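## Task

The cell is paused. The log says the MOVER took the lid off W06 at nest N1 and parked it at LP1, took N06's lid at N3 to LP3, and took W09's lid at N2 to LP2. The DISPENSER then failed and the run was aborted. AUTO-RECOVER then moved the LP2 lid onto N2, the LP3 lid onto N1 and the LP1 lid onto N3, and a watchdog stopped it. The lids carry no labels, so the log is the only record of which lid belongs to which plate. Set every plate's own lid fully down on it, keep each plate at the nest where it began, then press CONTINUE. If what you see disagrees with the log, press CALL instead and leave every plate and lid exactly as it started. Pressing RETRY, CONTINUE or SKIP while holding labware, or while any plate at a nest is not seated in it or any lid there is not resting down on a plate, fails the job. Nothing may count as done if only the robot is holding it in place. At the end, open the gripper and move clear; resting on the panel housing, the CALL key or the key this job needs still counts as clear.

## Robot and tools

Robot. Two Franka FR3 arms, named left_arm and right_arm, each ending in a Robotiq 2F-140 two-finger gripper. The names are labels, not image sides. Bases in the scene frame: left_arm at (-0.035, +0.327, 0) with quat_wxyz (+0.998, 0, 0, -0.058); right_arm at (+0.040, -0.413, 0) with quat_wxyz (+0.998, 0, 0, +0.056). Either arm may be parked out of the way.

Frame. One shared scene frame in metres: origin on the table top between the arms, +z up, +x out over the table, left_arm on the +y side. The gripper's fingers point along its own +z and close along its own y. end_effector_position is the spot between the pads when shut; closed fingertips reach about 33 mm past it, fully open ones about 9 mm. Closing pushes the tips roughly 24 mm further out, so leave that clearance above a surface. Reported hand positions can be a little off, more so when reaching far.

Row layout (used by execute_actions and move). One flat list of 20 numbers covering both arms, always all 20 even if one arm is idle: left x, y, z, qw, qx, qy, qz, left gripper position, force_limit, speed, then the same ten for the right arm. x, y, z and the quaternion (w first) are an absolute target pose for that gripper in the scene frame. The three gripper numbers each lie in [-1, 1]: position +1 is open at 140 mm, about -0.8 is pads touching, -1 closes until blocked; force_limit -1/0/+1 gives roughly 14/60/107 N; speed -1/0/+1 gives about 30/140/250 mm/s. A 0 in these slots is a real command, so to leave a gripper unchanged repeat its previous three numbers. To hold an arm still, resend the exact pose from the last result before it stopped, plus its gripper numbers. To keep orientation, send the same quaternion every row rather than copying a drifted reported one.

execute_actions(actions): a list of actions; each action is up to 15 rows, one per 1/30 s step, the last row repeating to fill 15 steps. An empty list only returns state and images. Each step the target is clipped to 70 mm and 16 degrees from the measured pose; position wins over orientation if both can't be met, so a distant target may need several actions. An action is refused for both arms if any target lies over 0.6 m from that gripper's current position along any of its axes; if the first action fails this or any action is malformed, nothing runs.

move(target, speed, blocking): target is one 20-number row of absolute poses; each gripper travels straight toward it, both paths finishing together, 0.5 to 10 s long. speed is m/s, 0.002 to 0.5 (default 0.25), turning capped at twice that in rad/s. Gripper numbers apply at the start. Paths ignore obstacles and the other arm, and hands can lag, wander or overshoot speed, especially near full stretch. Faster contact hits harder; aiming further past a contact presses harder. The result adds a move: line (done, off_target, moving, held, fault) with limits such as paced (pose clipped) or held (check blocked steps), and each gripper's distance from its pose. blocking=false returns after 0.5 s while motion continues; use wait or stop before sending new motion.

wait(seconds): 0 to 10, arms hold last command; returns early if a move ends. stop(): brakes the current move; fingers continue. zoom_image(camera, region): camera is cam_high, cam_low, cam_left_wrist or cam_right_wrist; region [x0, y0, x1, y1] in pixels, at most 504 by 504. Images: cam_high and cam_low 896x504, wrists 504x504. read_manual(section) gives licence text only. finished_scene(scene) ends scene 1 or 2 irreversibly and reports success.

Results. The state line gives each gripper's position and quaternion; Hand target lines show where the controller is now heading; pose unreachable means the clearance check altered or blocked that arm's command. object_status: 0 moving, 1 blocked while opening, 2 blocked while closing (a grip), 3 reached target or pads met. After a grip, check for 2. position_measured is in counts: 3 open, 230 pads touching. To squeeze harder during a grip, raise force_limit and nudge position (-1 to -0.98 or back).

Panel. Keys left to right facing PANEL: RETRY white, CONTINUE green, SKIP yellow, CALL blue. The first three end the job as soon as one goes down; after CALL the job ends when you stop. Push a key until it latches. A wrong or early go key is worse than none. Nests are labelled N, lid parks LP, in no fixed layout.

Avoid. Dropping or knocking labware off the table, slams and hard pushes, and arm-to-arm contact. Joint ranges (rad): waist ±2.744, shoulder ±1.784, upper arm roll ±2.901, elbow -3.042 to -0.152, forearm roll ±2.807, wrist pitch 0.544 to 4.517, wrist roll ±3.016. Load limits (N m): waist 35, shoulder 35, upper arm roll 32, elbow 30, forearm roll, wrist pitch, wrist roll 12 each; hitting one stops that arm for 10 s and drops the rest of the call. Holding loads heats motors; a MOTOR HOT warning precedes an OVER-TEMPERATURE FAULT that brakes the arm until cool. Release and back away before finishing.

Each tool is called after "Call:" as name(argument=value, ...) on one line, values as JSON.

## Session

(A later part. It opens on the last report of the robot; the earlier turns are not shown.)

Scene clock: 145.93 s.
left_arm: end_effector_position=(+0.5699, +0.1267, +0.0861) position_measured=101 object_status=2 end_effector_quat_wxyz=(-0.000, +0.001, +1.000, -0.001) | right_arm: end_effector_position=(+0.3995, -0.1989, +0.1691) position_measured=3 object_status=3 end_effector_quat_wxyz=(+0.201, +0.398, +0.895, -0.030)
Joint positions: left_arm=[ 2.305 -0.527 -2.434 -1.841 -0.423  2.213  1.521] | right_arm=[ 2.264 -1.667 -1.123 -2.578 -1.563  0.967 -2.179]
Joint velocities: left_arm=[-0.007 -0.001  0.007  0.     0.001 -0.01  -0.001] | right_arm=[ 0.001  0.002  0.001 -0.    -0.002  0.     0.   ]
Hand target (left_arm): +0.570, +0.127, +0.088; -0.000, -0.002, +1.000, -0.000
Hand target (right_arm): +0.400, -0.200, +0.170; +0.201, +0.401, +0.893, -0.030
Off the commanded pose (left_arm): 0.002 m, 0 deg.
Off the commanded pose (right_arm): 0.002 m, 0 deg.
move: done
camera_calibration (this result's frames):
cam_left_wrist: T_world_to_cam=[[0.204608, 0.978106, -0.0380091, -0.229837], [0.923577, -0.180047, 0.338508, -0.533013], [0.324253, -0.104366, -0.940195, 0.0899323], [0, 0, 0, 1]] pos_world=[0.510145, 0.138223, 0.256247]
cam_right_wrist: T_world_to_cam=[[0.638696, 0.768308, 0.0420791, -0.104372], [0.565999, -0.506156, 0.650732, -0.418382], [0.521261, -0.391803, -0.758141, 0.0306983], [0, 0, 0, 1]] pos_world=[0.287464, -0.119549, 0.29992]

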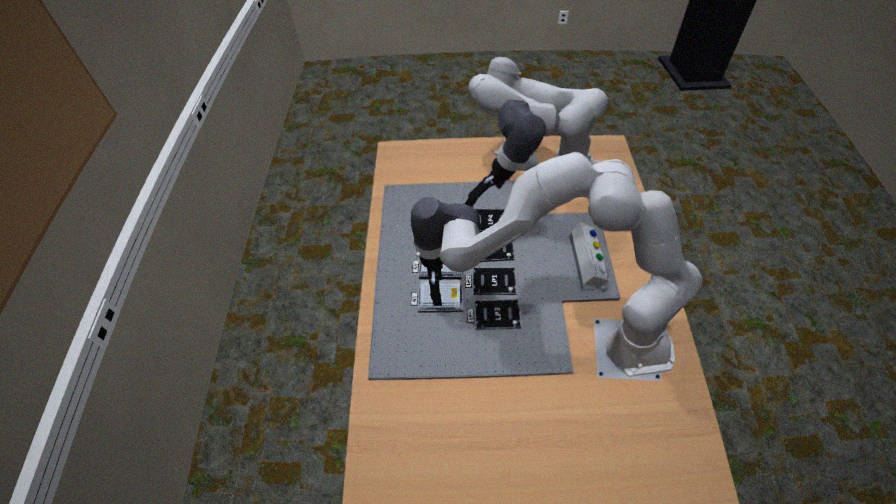

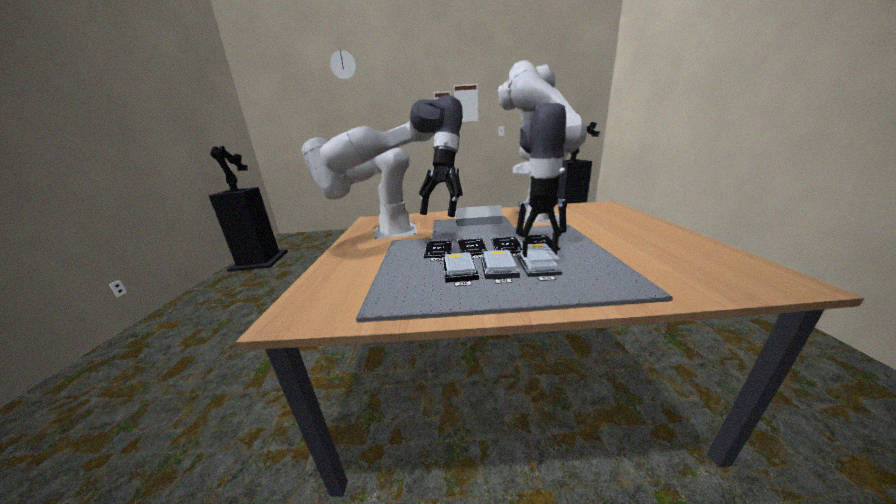

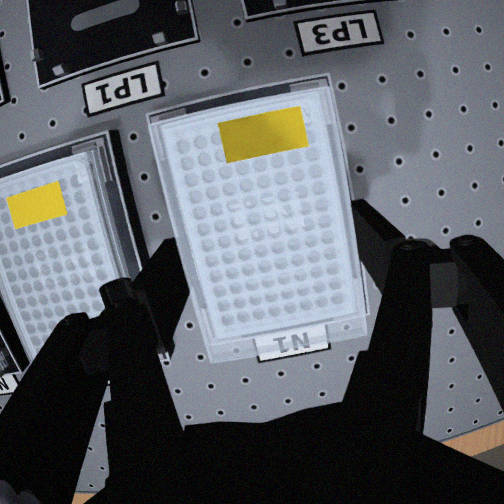

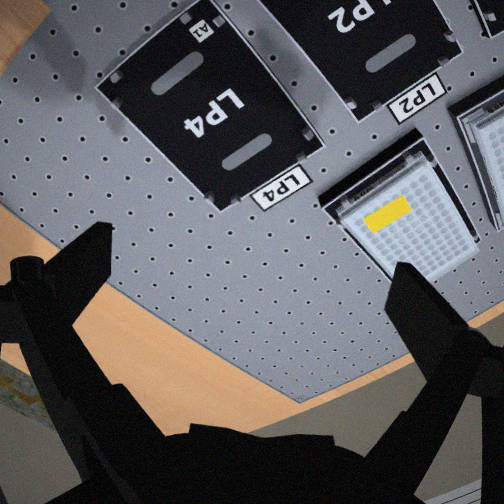

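Call:
move(target=[0.39,0.07,0.095,0,0,1,0,-1,-1,-1,0.33,-0.30,0.22,0.2,0.4,0.89,-0.03,1,0,0], speed=0.12)

Call:
zoom_image(camera="cam_left_wrist", region=[100, 40, 420, 380])

Scene clock: 153.70 s.
left_arm: end_effector_position=(+0.3883, +0.0678, +0.0931) position_measured=101 object_status=2 end_effector_quat_wxyz=(-0.006, +0.006, +1.000, -0.002) | right_arm: end_effector_position=(+0.3291, -0.2980, +0.2178) position_measured=3 object_status=3 end_effector_quat_wxyz=(+0.201, +0.403, +0.892, -0.031)
Joint positions: left_arm=[ 1.805 -0.065 -2.235 -2.377 -0.091  2.407  1.104] | right_arm=[ 2.035 -1.751 -0.817 -2.791 -1.238  0.866 -2.176]
Joint velocities: left_arm=[ 0.     0.003  0.    -0.001  0.005  0.004 -0.036] | right_arm=[ 0.001  0.002 -0.001  0.     0.001 -0.001  0.   ]
Hand target (left_arm): +0.389, +0.068, +0.094; -0.005, -0.003, +1.000, -0.003
Hand target (right_arm): +0.329, -0.300, +0.218; +0.202, +0.402, +0.892, -0.033
Off the commanded pose (left_arm): 0.003 m, 1 deg.
Off the commanded pose (right_arm): 0.003 m, 0 deg.
move: done
camera_calibration (this result's frames):
cam_left_wrist: T_world_to_cam=[[0.21294, 0.976125, -0.0428528, -0.137478], [0.925707, -0.18752, 0.328485, -0.377674], [0.312607, -0.109617, -0.943537, 0.154426], [0, 0, 0, 1]] pos_world=[0.330615, 0.0803016, 0.263876]
cam_right_wrist: T_world_to_cam=[[0.64702, 0.761308, 0.0421409, 0.00977258], [0.560179, -0.512125, 0.651097, -0.460378], [0.517266, -0.397666, -0.757824, 0.0649397], [0, 0, 0, 1]] pos_world=[0.21798, -0.217387, 0.348552]

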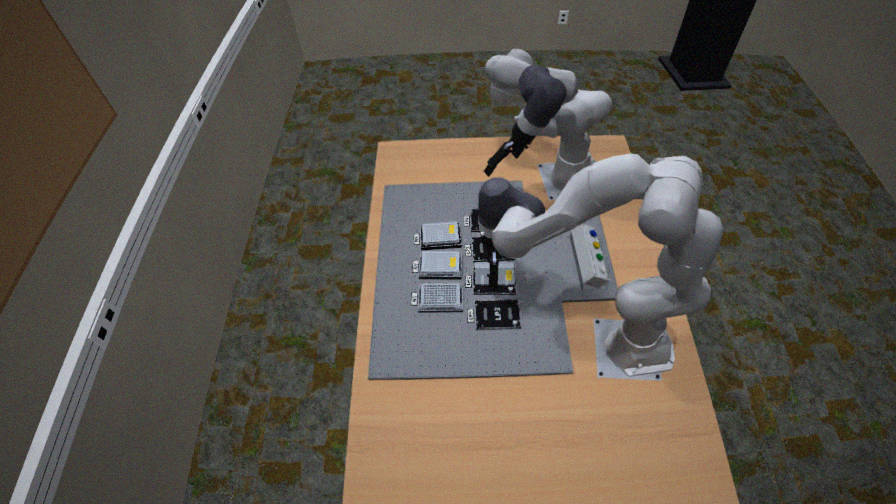

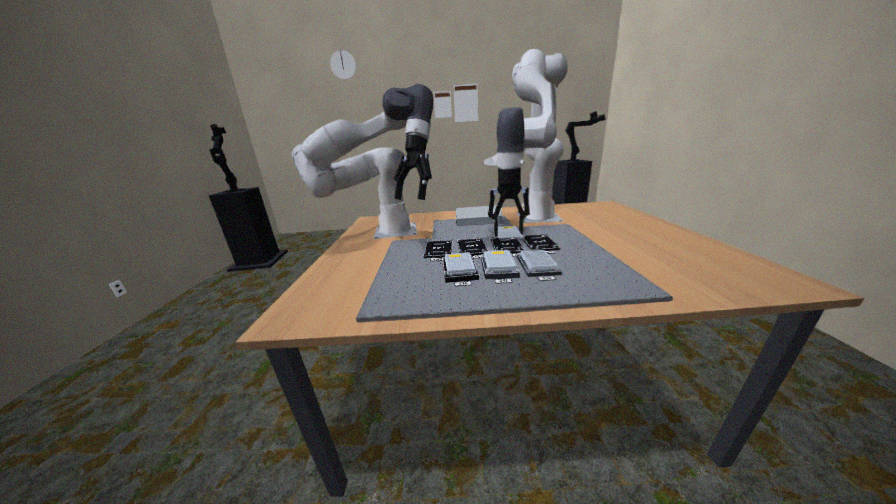

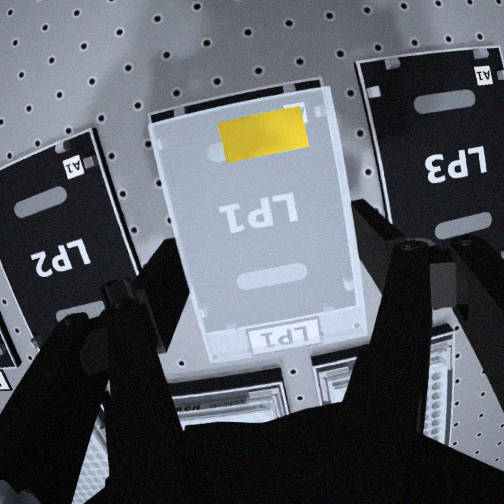

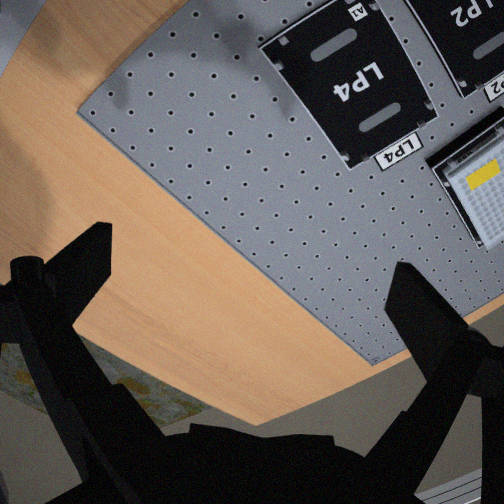

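Region (100, 40, 420, 380) of cam_left_wrist's 504x504 image, scaled by 1.482, with more detail than that image has; it fills the left 474 columns of this view, and the rest is white.

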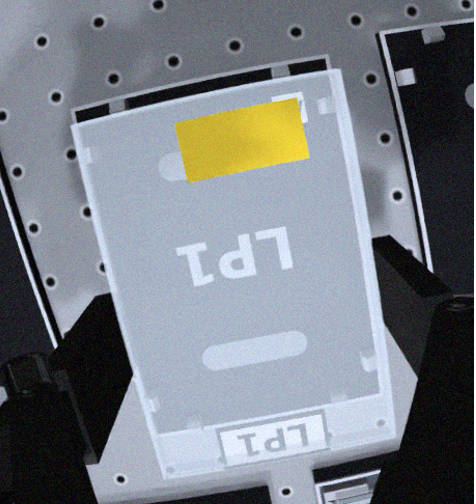

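Call:
move(target=[0.389,0.063,0.066,0,0.008,1,0,-1,-1,-1,0.33,-0.30,0.22,0.2,0.4,0.89,-0.03,1,0,0], speed=0.04)

Call:
zoom_image(camera="cam_left_wrist", region=[100, 40, 420, 380])

Call:
zoom_image(camera="cam_low", region=[470, 215, 540, 270])

Scene clock: 165.50 s.
left_arm: end_effector_position=(+0.3892, +0.0636, +0.0670) position_measured=101 object_status=2 end_effector_quat_wxyz=(+0.000, +0.001, +1.000, +0.001) | right_arm: end_effector_position=(+0.3297, -0.2984, +0.2193) position_measured=3 object_status=3 end_effector_quat_wxyz=(+0.201, +0.403, +0.892, -0.029)
Joint positions: left_arm=[ 1.823 -0.149 -2.272 -2.388 -0.181  2.476  1.147] | right_arm=[ 2.034 -1.756 -0.811 -2.791 -1.238  0.864 -2.18 ]
Joint velocities: left_arm=[ 0.011 -0.    -0.006 -0.    -0.008  0.012  0.027] | right_arm=[ 0.     0.001 -0.001  0.     0.    -0.001 -0.004]
Hand target (left_arm): +0.390, +0.063, +0.066; +0.001, +0.008, +1.000, +0.001
Hand target (right_arm): +0.330, -0.300, +0.220; +0.201, +0.401, +0.893, -0.030
Off the commanded pose (left_arm): 0.001 m, 1 deg.
Off the commanded pose (right_arm): 0.002 m, 0 deg.
move: done
camera_calibration (this result's frames):
cam_left_wrist: T_world_to_cam=[[0.204882, 0.978206, -0.0336999, -0.132329], [0.923042, -0.181645, 0.339114, -0.370741], [0.325602, -0.100585, -0.940142, 0.123262], [0, 0, 0, 1]] pos_world=[0.329188, 0.0745, 0.237147]
cam_right_wrist: T_world_to_cam=[[0.646115, 0.761819, 0.0465402, 0.00918933], [0.559818, -0.514475, 0.649553, -0.462126], [0.518786, -0.393632, -0.758891, 0.0665485], [0, 0, 0, 1]] pos_world=[0.218244, -0.218557, 0.350251]

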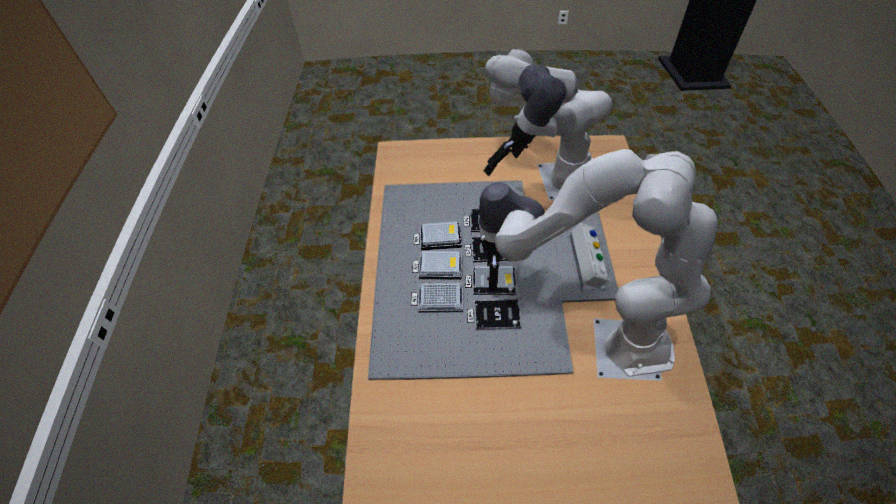

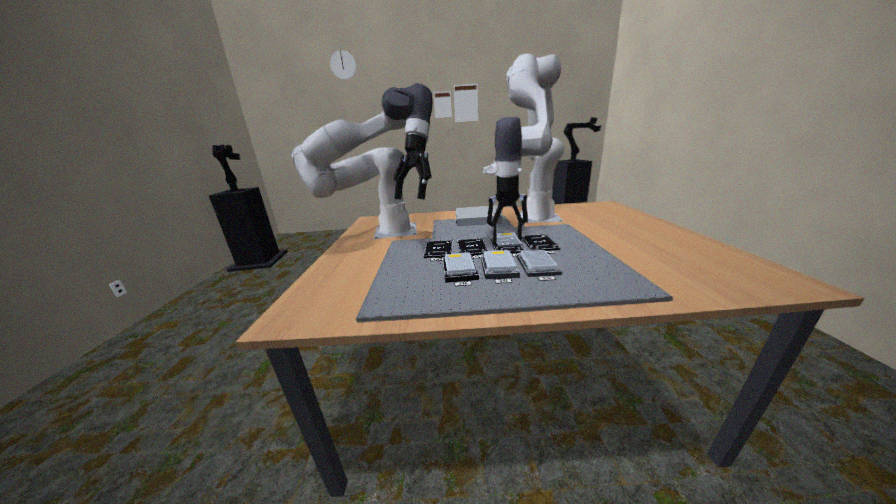

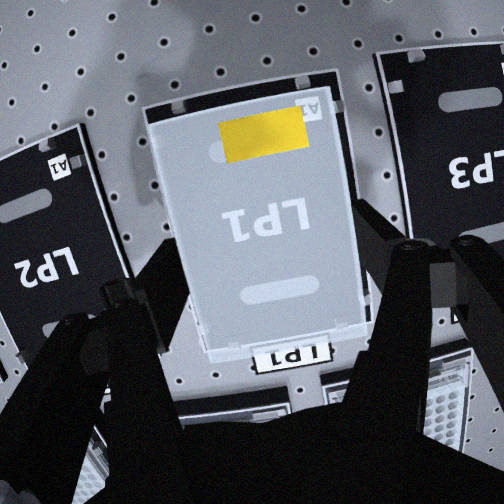

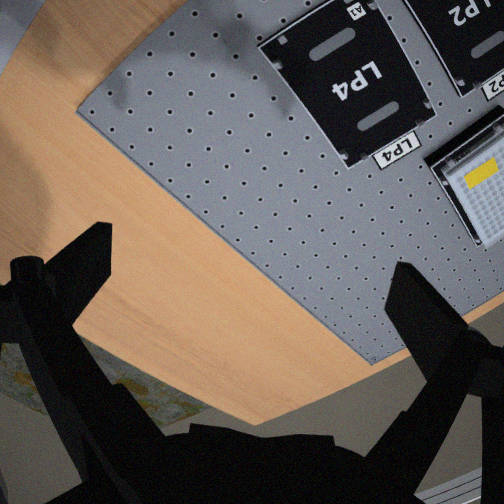

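Region (100, 40, 420, 380) of cam_left_wrist's 504x504 image, scaled by 1.482, with more detail than that image has; it fills the left 474 columns of this view, and the rest is white.

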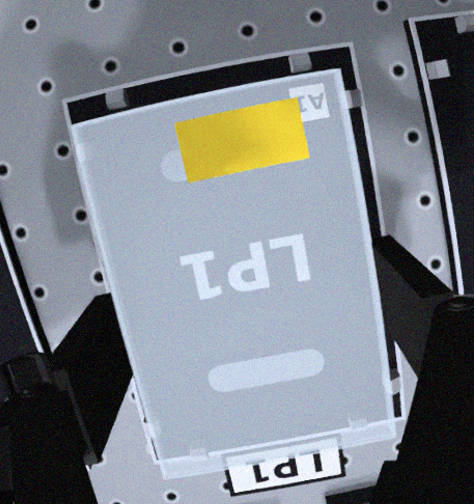

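Region (470, 215, 540, 270) of cam_low's 896x504 image, scaled by 7.200, with more detail than that image has; it fills the top 396 rows of this view, and the rest is white.

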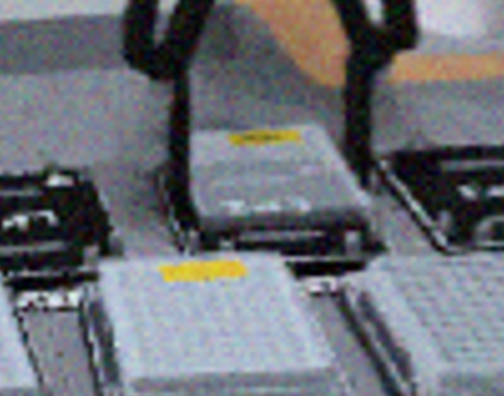

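Call:
move(target=[0.388,0.0635,0.056,0,0.013,1,0,-1,-1,-1,0.33,-0.30,0.22,0.2,0.4,0.89,-0.03,1,0,0], speed=0.015)

Call:
zoom_image(camera="cam_left_wrist", region=[100, 40, 420, 380])

Call:
zoom_image(camera="cam_low", region=[470, 215, 540, 270])

Scene clock: 175.23 s.
left_arm: end_effector_position=(+0.3881, +0.0644, +0.0569) position_measured=101 object_status=2 end_effector_quat_wxyz=(-0.000, +0.007, +1.000, +0.001) | right_arm: end_effector_position=(+0.3297, -0.2986, +0.2193) position_measured=3 object_status=3 end_effector_quat_wxyz=(+0.201, +0.403, +0.893, -0.029)
Joint positions: left_arm=[ 1.843 -0.175 -2.295 -2.394 -0.216  2.497  1.183] | right_arm=[ 2.034 -1.757 -0.81  -2.791 -1.238  0.863 -2.181]
Joint velocities: left_arm=[ 0.011 -0.001 -0.01  -0.001 -0.009  0.005  0.022] | right_arm=[ 0.001 -0.    -0.     0.001  0.001  0.001  0.001]
Hand target (left_arm): +0.388, +0.064, +0.056; +0.000, +0.013, +1.000, +0.000
Hand target (right_arm): +0.330, -0.300, +0.220; +0.201, +0.401, +0.893, -0.030
Off the commanded pose (left_arm): 0.001 m, 1 deg.
Off the commanded pose (right_arm): 0.002 m, 0 deg.
move: done
camera_calibration (this result's frames):
cam_left_wrist: T_world_to_cam=[[0.215649, 0.97587, -0.0342585, -0.137163], [0.92144, -0.191759, 0.3379, -0.364847], [0.323177, -0.104435, -0.940558, 0.115419], [0, 0, 0, 1]] pos_world=[0.328463, 0.0759447, 0.227141]
cam_right_wrist: T_world_to_cam=[[0.645595, 0.762292, 0.0460303, 0.00970819], [0.56032, -0.513772, 0.649677, -0.462205], [0.518892, -0.393636, -0.758816, 0.0664382], [0, 0, 0, 1]] pos_world=[0.21824, -0.218716, 0.350251]

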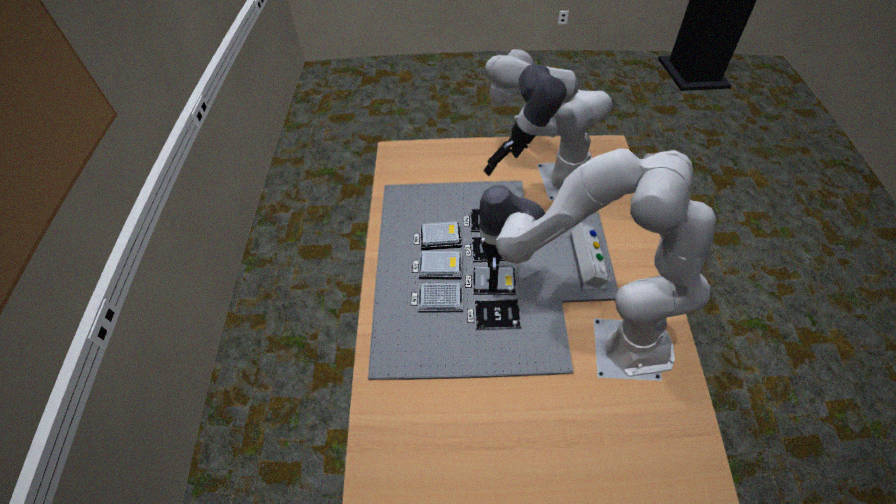

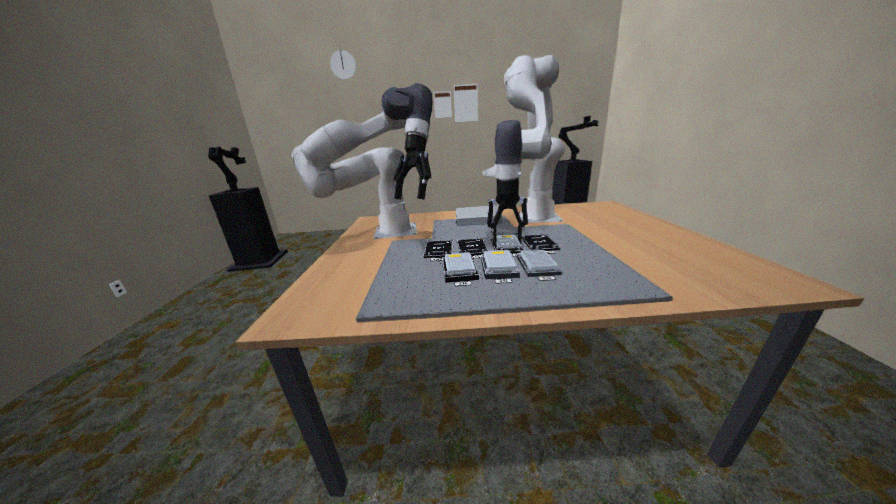

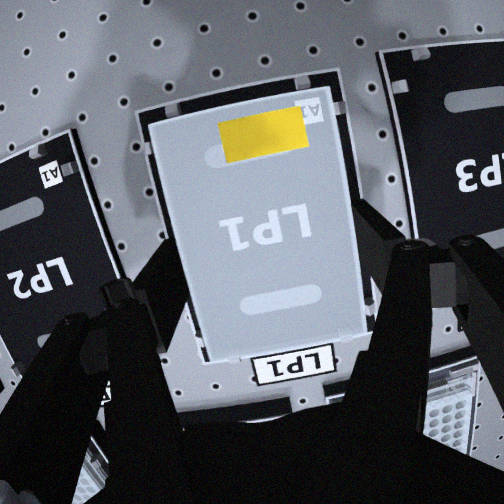

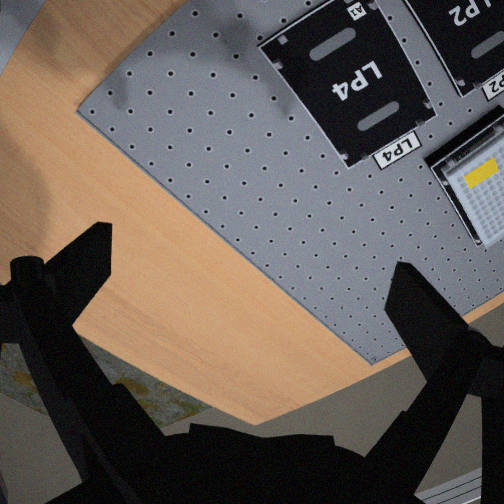

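Region (100, 40, 420, 380) of cam_left_wrist's 504x504 image, scaled by 1.482, with more detail than that image has; it fills the left 474 columns of this view, and the rest is white.

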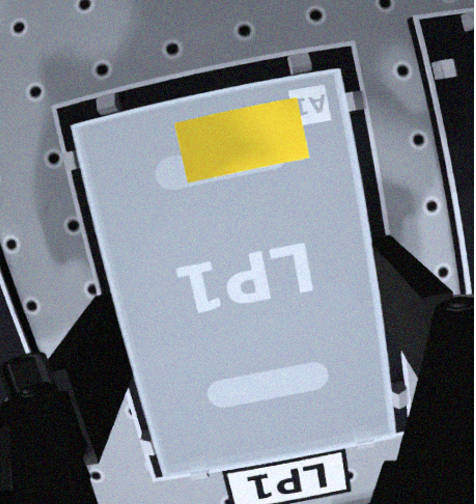

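Region (470, 215, 540, 270) of cam_low's 896x504 image, scaled by 7.200, with more detail than that image has; it fills the top 396 rows of this view, and the rest is white.

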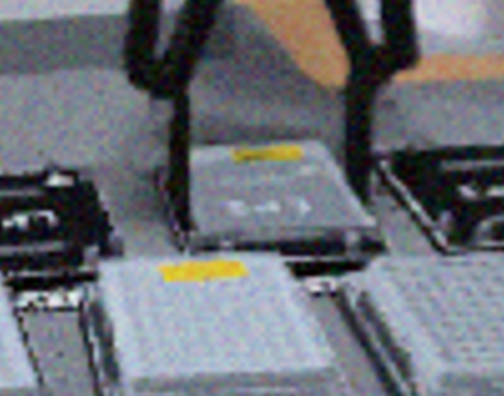

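Call:
move(target=[0.388,0.0635,0.050,0,0.011,1,0,-1,-1,-1,0.33,-0.30,0.22,0.2,0.4,0.89,-0.03,1,0,0], speed=0.01)

Call:
zoom_image(camera="cam_left_wrist", region=[100, 40, 420, 380])

Call:
zoom_image(camera="cam_high", region=[460, 250, 530, 305])

Scene clock: 179.87 s.
left_arm: end_effector_position=(+0.3884, +0.0645, +0.0529) position_measured=101 object_status=2 end_effector_quat_wxyz=(-0.001, +0.006, +1.000, -0.001) | right_arm: end_effector_position=(+0.3297, -0.2986, +0.2193) position_measured=3 object_status=3 end_effector_quat_wxyz=(+0.201, +0.403, +0.893, -0.029)
Joint positions: left_arm=[ 1.856 -0.187 -2.307 -2.394 -0.24   2.505  1.201] | right_arm=[ 2.034 -1.757 -0.81  -2.791 -1.238  0.863 -2.181]
Joint velocities: left_arm=[ 0.005  0.    -0.001 -0.    -0.008 -0.001  0.01 ] | right_arm=[-0.    -0.001  0.001 -0.     0.    -0.001 -0.   ]
Hand target (left_arm): +0.388, +0.064, +0.050; +0.000, +0.011, +1.000, +0.000
Hand target (right_arm): +0.330, -0.300, +0.220; +0.201, +0.401, +0.893, -0.030
Off the commanded pose (left_arm): 0.003 m, 1 deg.
Off the commanded pose (right_arm): 0.002 m, 0 deg.
move: done
camera_calibration (this result's frames):
cam_left_wrist: T_world_to_cam=[[0.214141, 0.976019, -0.0391258, -0.136685], [0.922497, -0.188904, 0.336622, -0.364178], [0.321158, -0.108178, -0.940827, 0.112569], [0, 0, 0, 1]] pos_world=[0.329071, 0.0767896, 0.22315]
cam_right_wrist: T_world_to_cam=[[0.645591, 0.762298, 0.0459791, 0.00975259], [0.560351, -0.513748, 0.649669, -0.462238], [0.518863, -0.393656, -0.758825, 0.0664272], [0, 0, 0, 1]] pos_world=[0.218253, -0.218759, 0.35026]

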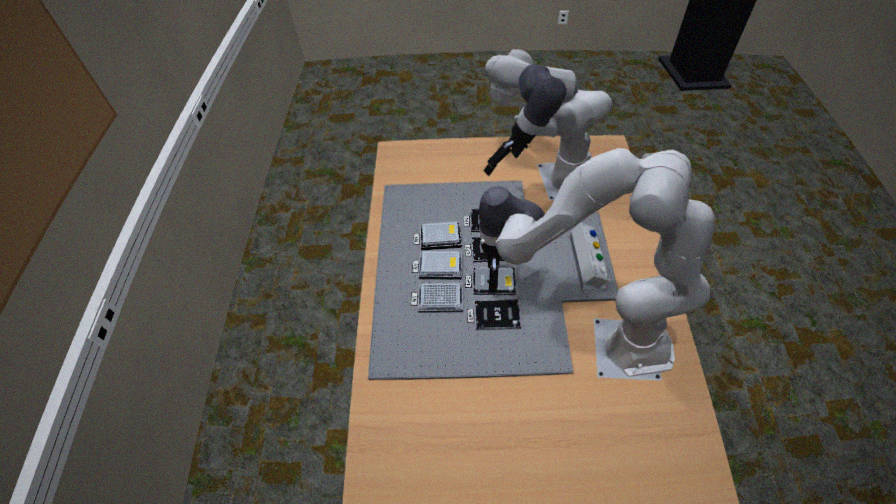

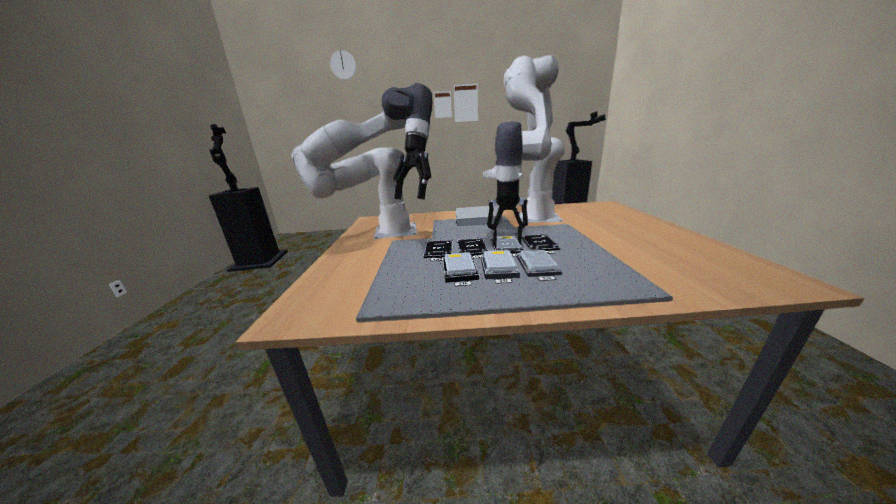

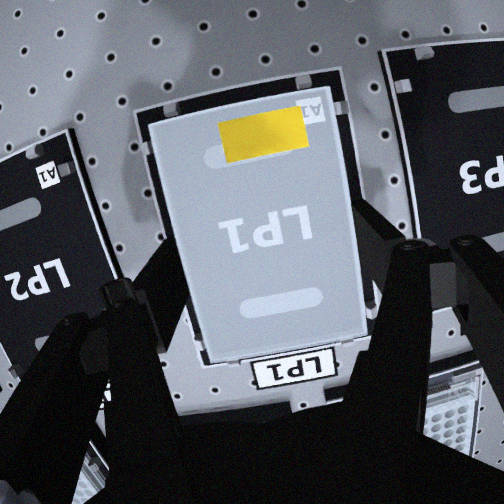

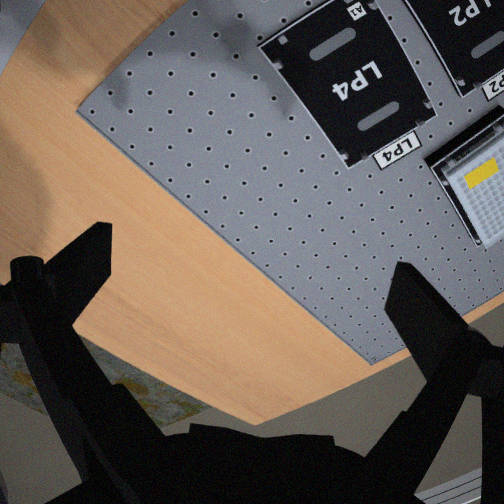

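Region (100, 40, 420, 380) of cam_left_wrist's 504x504 image, scaled by 1.482, with more detail than that image has; it fills the left 474 columns of this view, and the rest is white.

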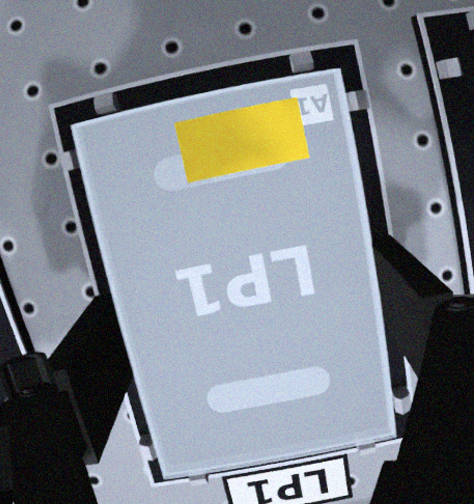

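Region (460, 250, 530, 305) of cam_high's 896x504 image, scaled by 7.200, with more detail than that image has; it fills the top 396 rows of this view, and the rest is white.

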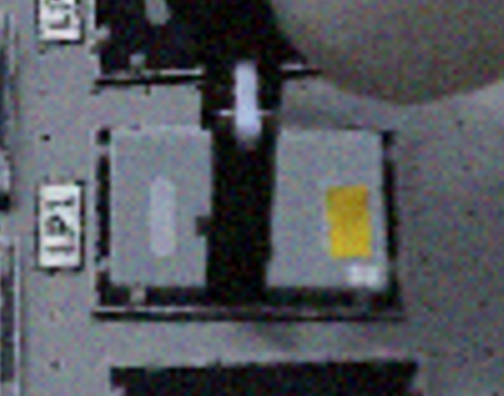

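Call:
move(target=[0.3875,0.064,0.053,0,0.008,1,0,0.36,-1,-1,0.33,-0.30,0.22,0.2,0.4,0.89,-0.03,1,0,0], speed=0.01)

Call:
zoom_image(camera="cam_left_wrist", region=[100, 40, 420, 380])

Scene clock: 184.90 s.
left_arm: end_effector_position=(+0.3870, +0.0636, +0.0524) position_measured=84 object_status=3 end_effector_quat_wxyz=(-0.001, +0.011, +1.000, +0.000) | right_arm: end_effector_position=(+0.3297, -0.2987, +0.2193) position_measured=3 object_status=3 end_effector_quat_wxyz=(+0.201, +0.403, +0.893, -0.029)
Joint positions: left_arm=[ 1.851 -0.186 -2.307 -2.396 -0.236  2.506  1.203] | right_arm=[ 2.034 -1.757 -0.81  -2.791 -1.238  0.863 -2.181]
Joint velocities: left_arm=[-0.002 -0.001  0.001 -0.     0.002  0.002 -0.002] | right_arm=[-0.001  0.001  0.001  0.     0.    -0.001 -0.002]
Hand target (left_arm): +0.387, +0.064, +0.053; -0.000, +0.008, +1.000, -0.000
Hand target (right_arm): +0.330, -0.300, +0.220; +0.201, +0.401, +0.893, -0.030
Off the commanded pose (left_arm): 0.001 m, 0 deg.
Off the commanded pose (right_arm): 0.002 m, 0 deg.
move: done
camera_calibration (this result's frames):
cam_left_wrist: T_world_to_cam=[[0.222986, 0.974136, -0.0365513, -0.138944], [0.920593, -0.198102, 0.336549, -0.361605], [0.320603, -0.108695, -0.940956, 0.112763], [0, 0, 0, 1]] pos_world=[0.327721, 0.075973, 0.222724]
cam_right_wrist: T_world_to_cam=[[0.645625, 0.762271, 0.0459606, 0.00975644], [0.560345, -0.513769, 0.649658, -0.462258], [0.518828, -0.393681, -0.758836, 0.0664221], [0, 0, 0, 1]] pos_world=[0.218263, -0.218782, 0.350265]

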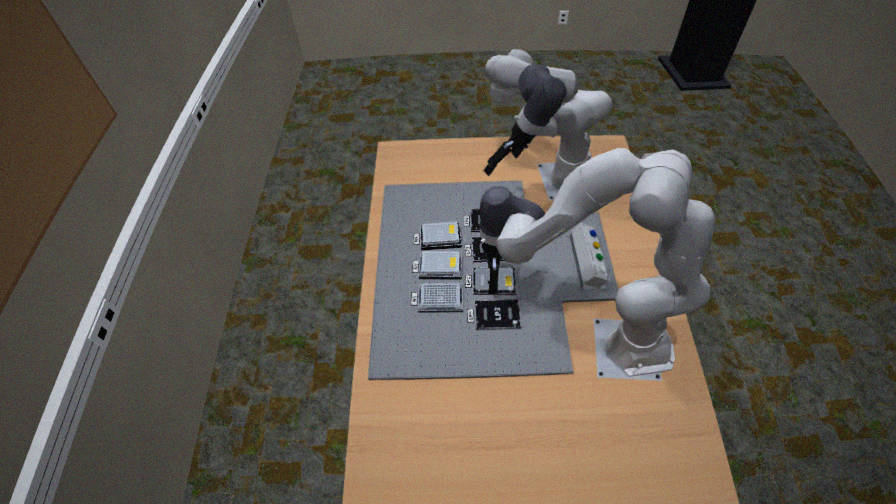

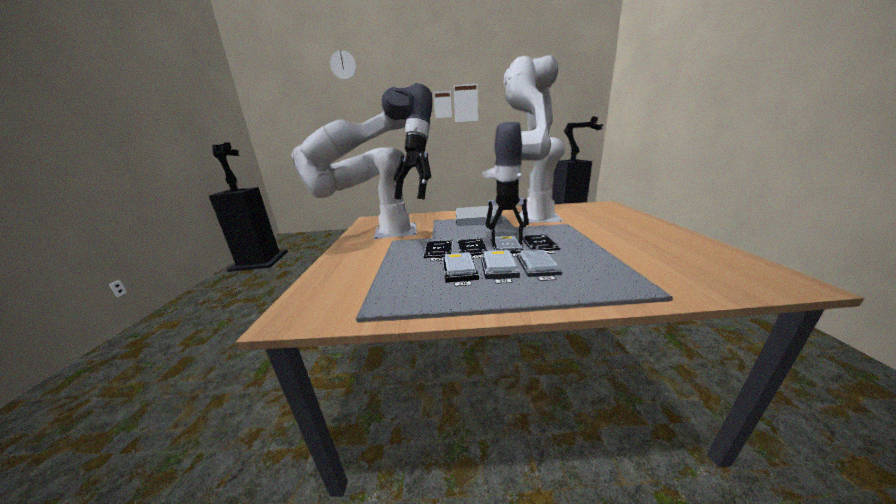

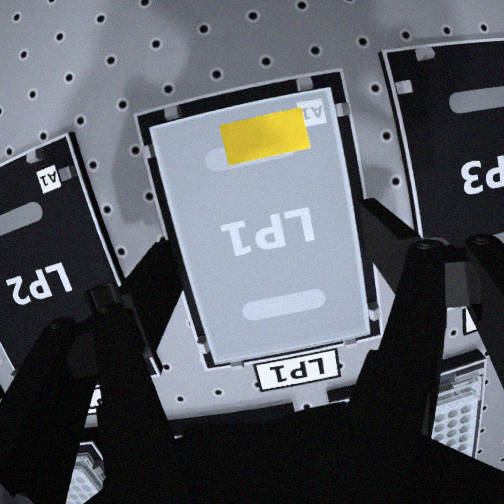

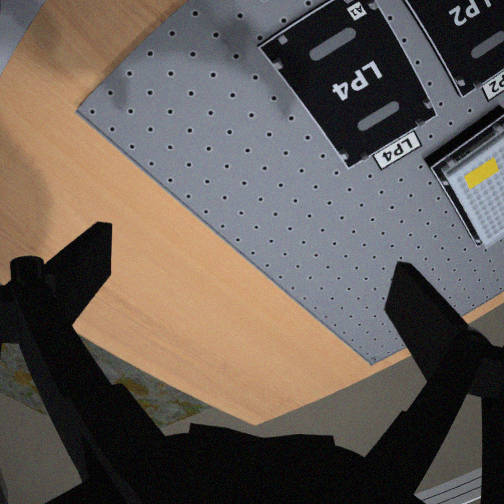

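Region (100, 40, 420, 380) of cam_left_wrist's 504x504 image, scaled by 1.482, with more detail than that image has; it fills the left 474 columns of this view, and the rest is white.

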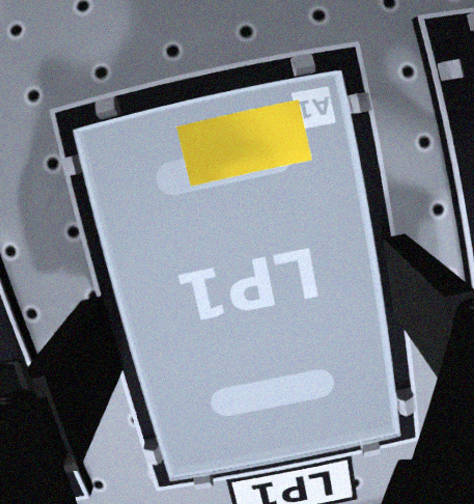

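Call:
move(target=[0.40,0.06,0.10,0,0,1,0,0.42,-1,-1,0.33,-0.30,0.22,0.2,0.4,0.89,-0.03,1,0,0], speed=0.12)

Call:
move(target=[0.57,0.006,0.095,0,0,1,0,0.42,-1,-1,0.33,-0.30,0.22,0.2,0.4,0.89,-0.03,1,0,0], speed=0.2)

Call:
zoom_image(camera="cam_left_wrist", region=[100, 40, 420, 380])

Scene clock: 189.77 s.
left_arm: end_effector_position=(+0.3992, +0.0592, +0.0989) position_measured=76 object_status=3 end_effector_quat_wxyz=(-0.001, +0.008, +1.000, -0.001) | right_arm: end_effector_position=(+0.3297, -0.2987, +0.2193) position_measured=3 object_status=3 end_effector_quat_wxyz=(+0.201, +0.403, +0.893, -0.029)
Joint positions: left_arm=[ 1.818 -0.095 -2.252 -2.335 -0.114  2.391  1.118] | right_arm=[ 2.034 -1.757 -0.81  -2.791 -1.238  0.863 -2.181]
Joint velocities: left_arm=[-0.     0.     0.001 -0.     0.004 -0.011 -0.031] | right_arm=[ 0.001 -0.    -0.    -0.    -0.     0.001 -0.002]
Hand target (left_arm): +0.399, +0.060, +0.100; -0.001, +0.000, +1.000, -0.001
Hand target (right_arm): +0.330, -0.300, +0.220; +0.201, +0.401, +0.893, -0.030
Off the commanded pose (left_arm): 0.002 m, 1 deg.
Off the commanded pose (right_arm): 0.002 m, 0 deg.
move: done
camera_calibration (this result's frames):
cam_left_wrist: T_world_to_cam=[[0.217958, 0.975162, -0.0394069, -0.133462], [0.921449, -0.192311, 0.337561, -0.390191], [0.321598, -0.109885, -0.940479, 0.151689], [0, 0, 0, 1]] pos_world=[0.339847, 0.0717775, 0.269114]
cam_right_wrist: T_world_to_cam=[[0.645655, 0.762246, 0.0459377, 0.00976116], [0.560338, -0.513782, 0.649653, -0.462274], [0.518798, -0.393711, -0.758841, 0.0664133], [0, 0, 0, 1]] pos_world=[0.218272, -0.218801, 0.350267]

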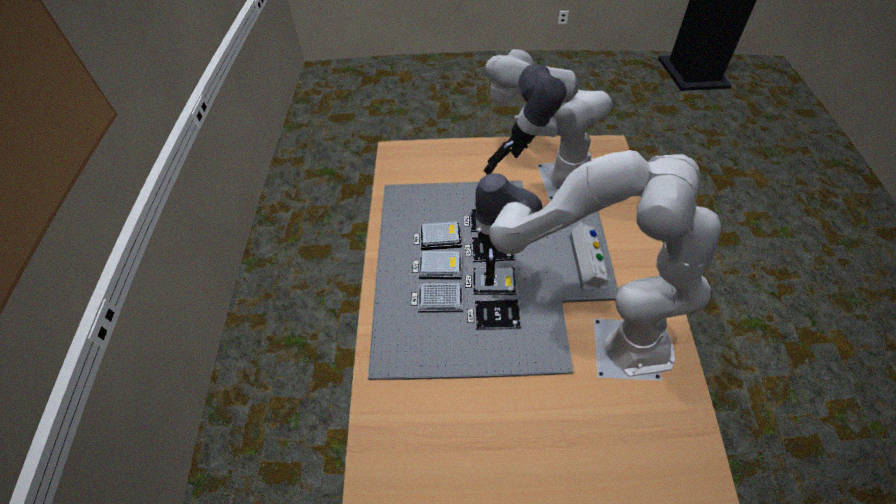

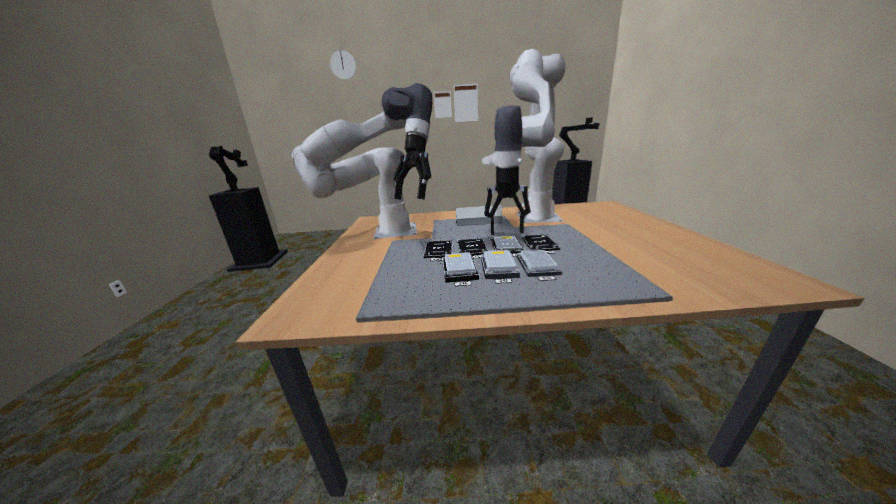

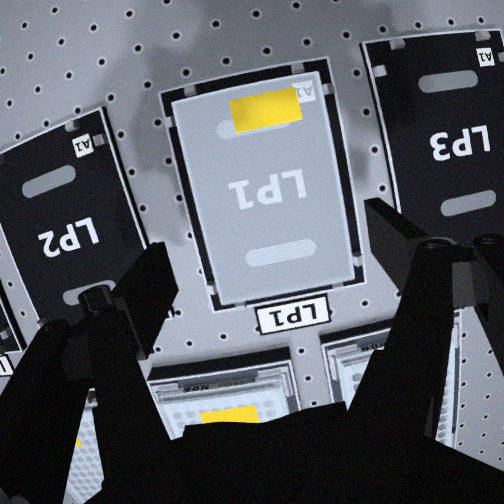

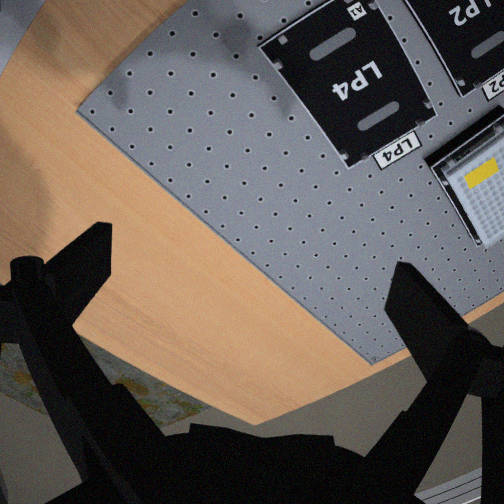

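Scene clock: 191.37 s.
left_arm: end_effector_position=(+0.5718, +0.0060, +0.0980) position_measured=76 object_status=3 end_effector_quat_wxyz=(+0.005, -0.002, +1.000, -0.001) | right_arm: end_effector_position=(+0.3297, -0.2987, +0.2193) position_measured=3 object_status=3 end_effector_quat_wxyz=(+0.201, +0.403, +0.893, -0.029)
Joint positions: left_arm=[ 2.245 -0.634 -2.501 -1.62  -0.424  2.121  1.323] | right_arm=[ 2.034 -1.757 -0.81  -2.791 -1.238  0.863 -2.181]
Joint velocities: left_arm=[ 0.004 -0.001 -0.003  0.002 -0.001 -0.011  0.006] | right_arm=[-0.001 -0.001 -0.    -0.001  0.001 -0.     0.   ]
Hand target (left_arm): +0.571, +0.006, +0.096; +0.003, +0.003, +1.000, +0.001
Hand target (right_arm): +0.330, -0.300, +0.220; +0.201, +0.401, +0.893, -0.030
Off the commanded pose (left_arm): 0.004 m, 1 deg.
Off the commanded pose (right_arm): 0.001 m, 0 deg.
move: off_target (left_arm)
camera_calibration (this result's frames):
cam_left_wrist: T_world_to_cam=[[0.198718, 0.97941, -0.0356118, -0.108604], [0.920849, -0.174151, 0.348866, -0.560037], [0.335481, -0.102119, -0.936496, 0.0811486], [0, 0, 0, 1]] pos_world=[0.510068, 0.0171234, 0.267506]
cam_right_wrist: T_world_to_cam=[[0.645661, 0.762241, 0.0459333, 0.00976195], [0.560337, -0.513785, 0.649651, -0.462277], [0.518791, -0.393716, -0.758843, 0.0664122], [0, 0, 0, 1]] pos_world=[0.218274, -0.218805, 0.350267]

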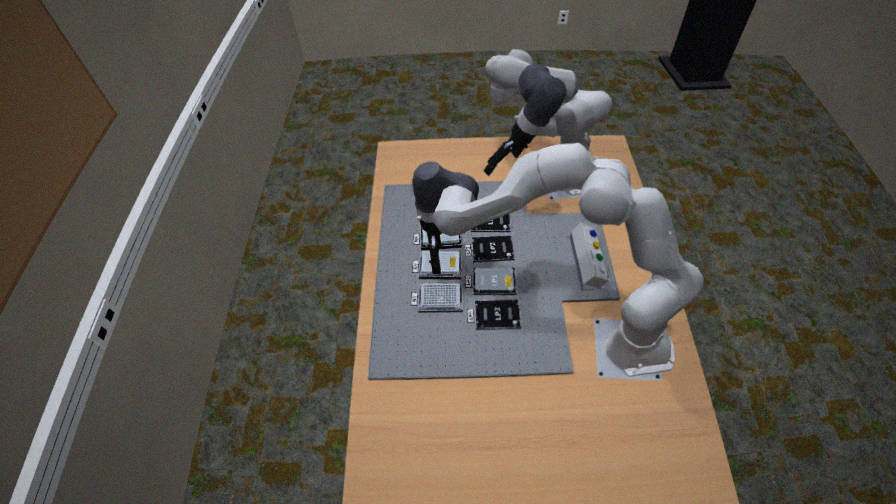

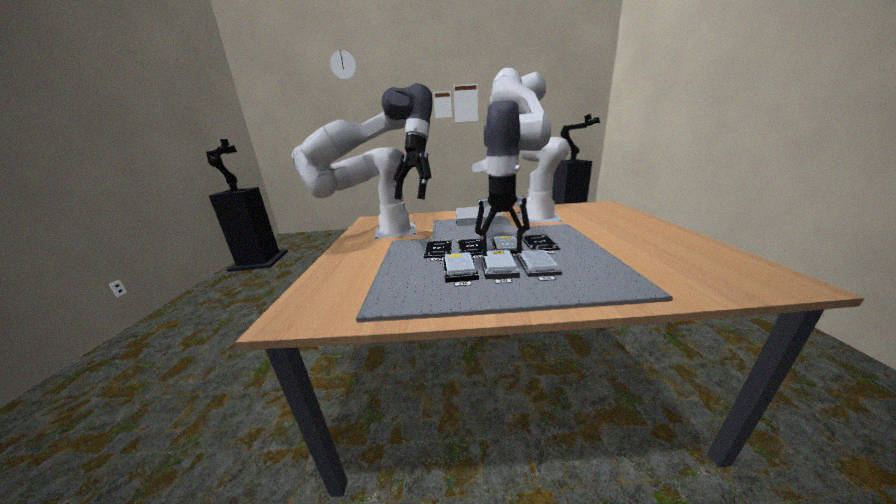

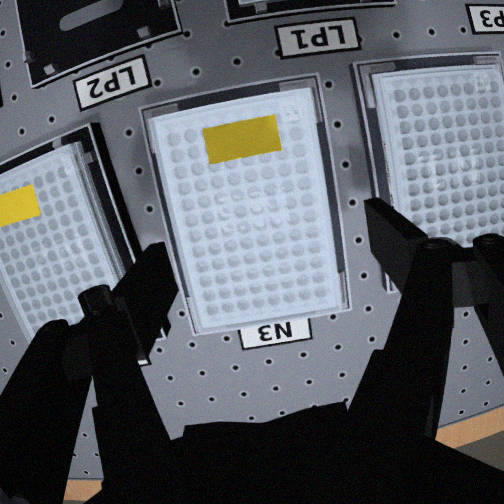

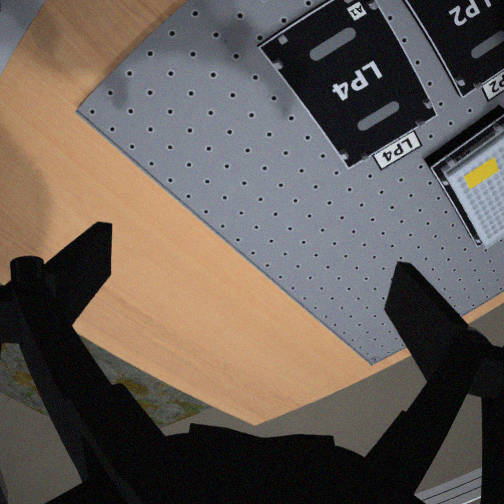

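Region (100, 40, 420, 380) of cam_left_wrist's 504x504 image, scaled by 1.482, with more detail than that image has; it fills the left 474 columns of this view, and the rest is white.

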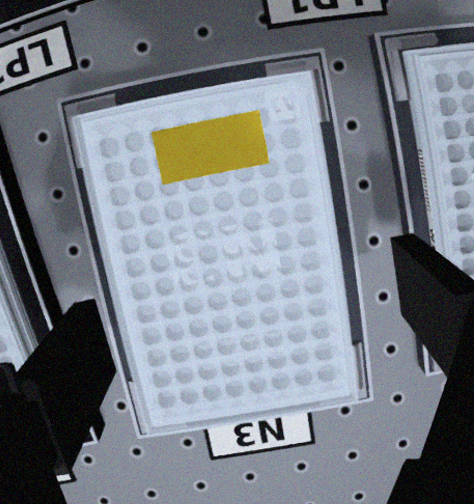

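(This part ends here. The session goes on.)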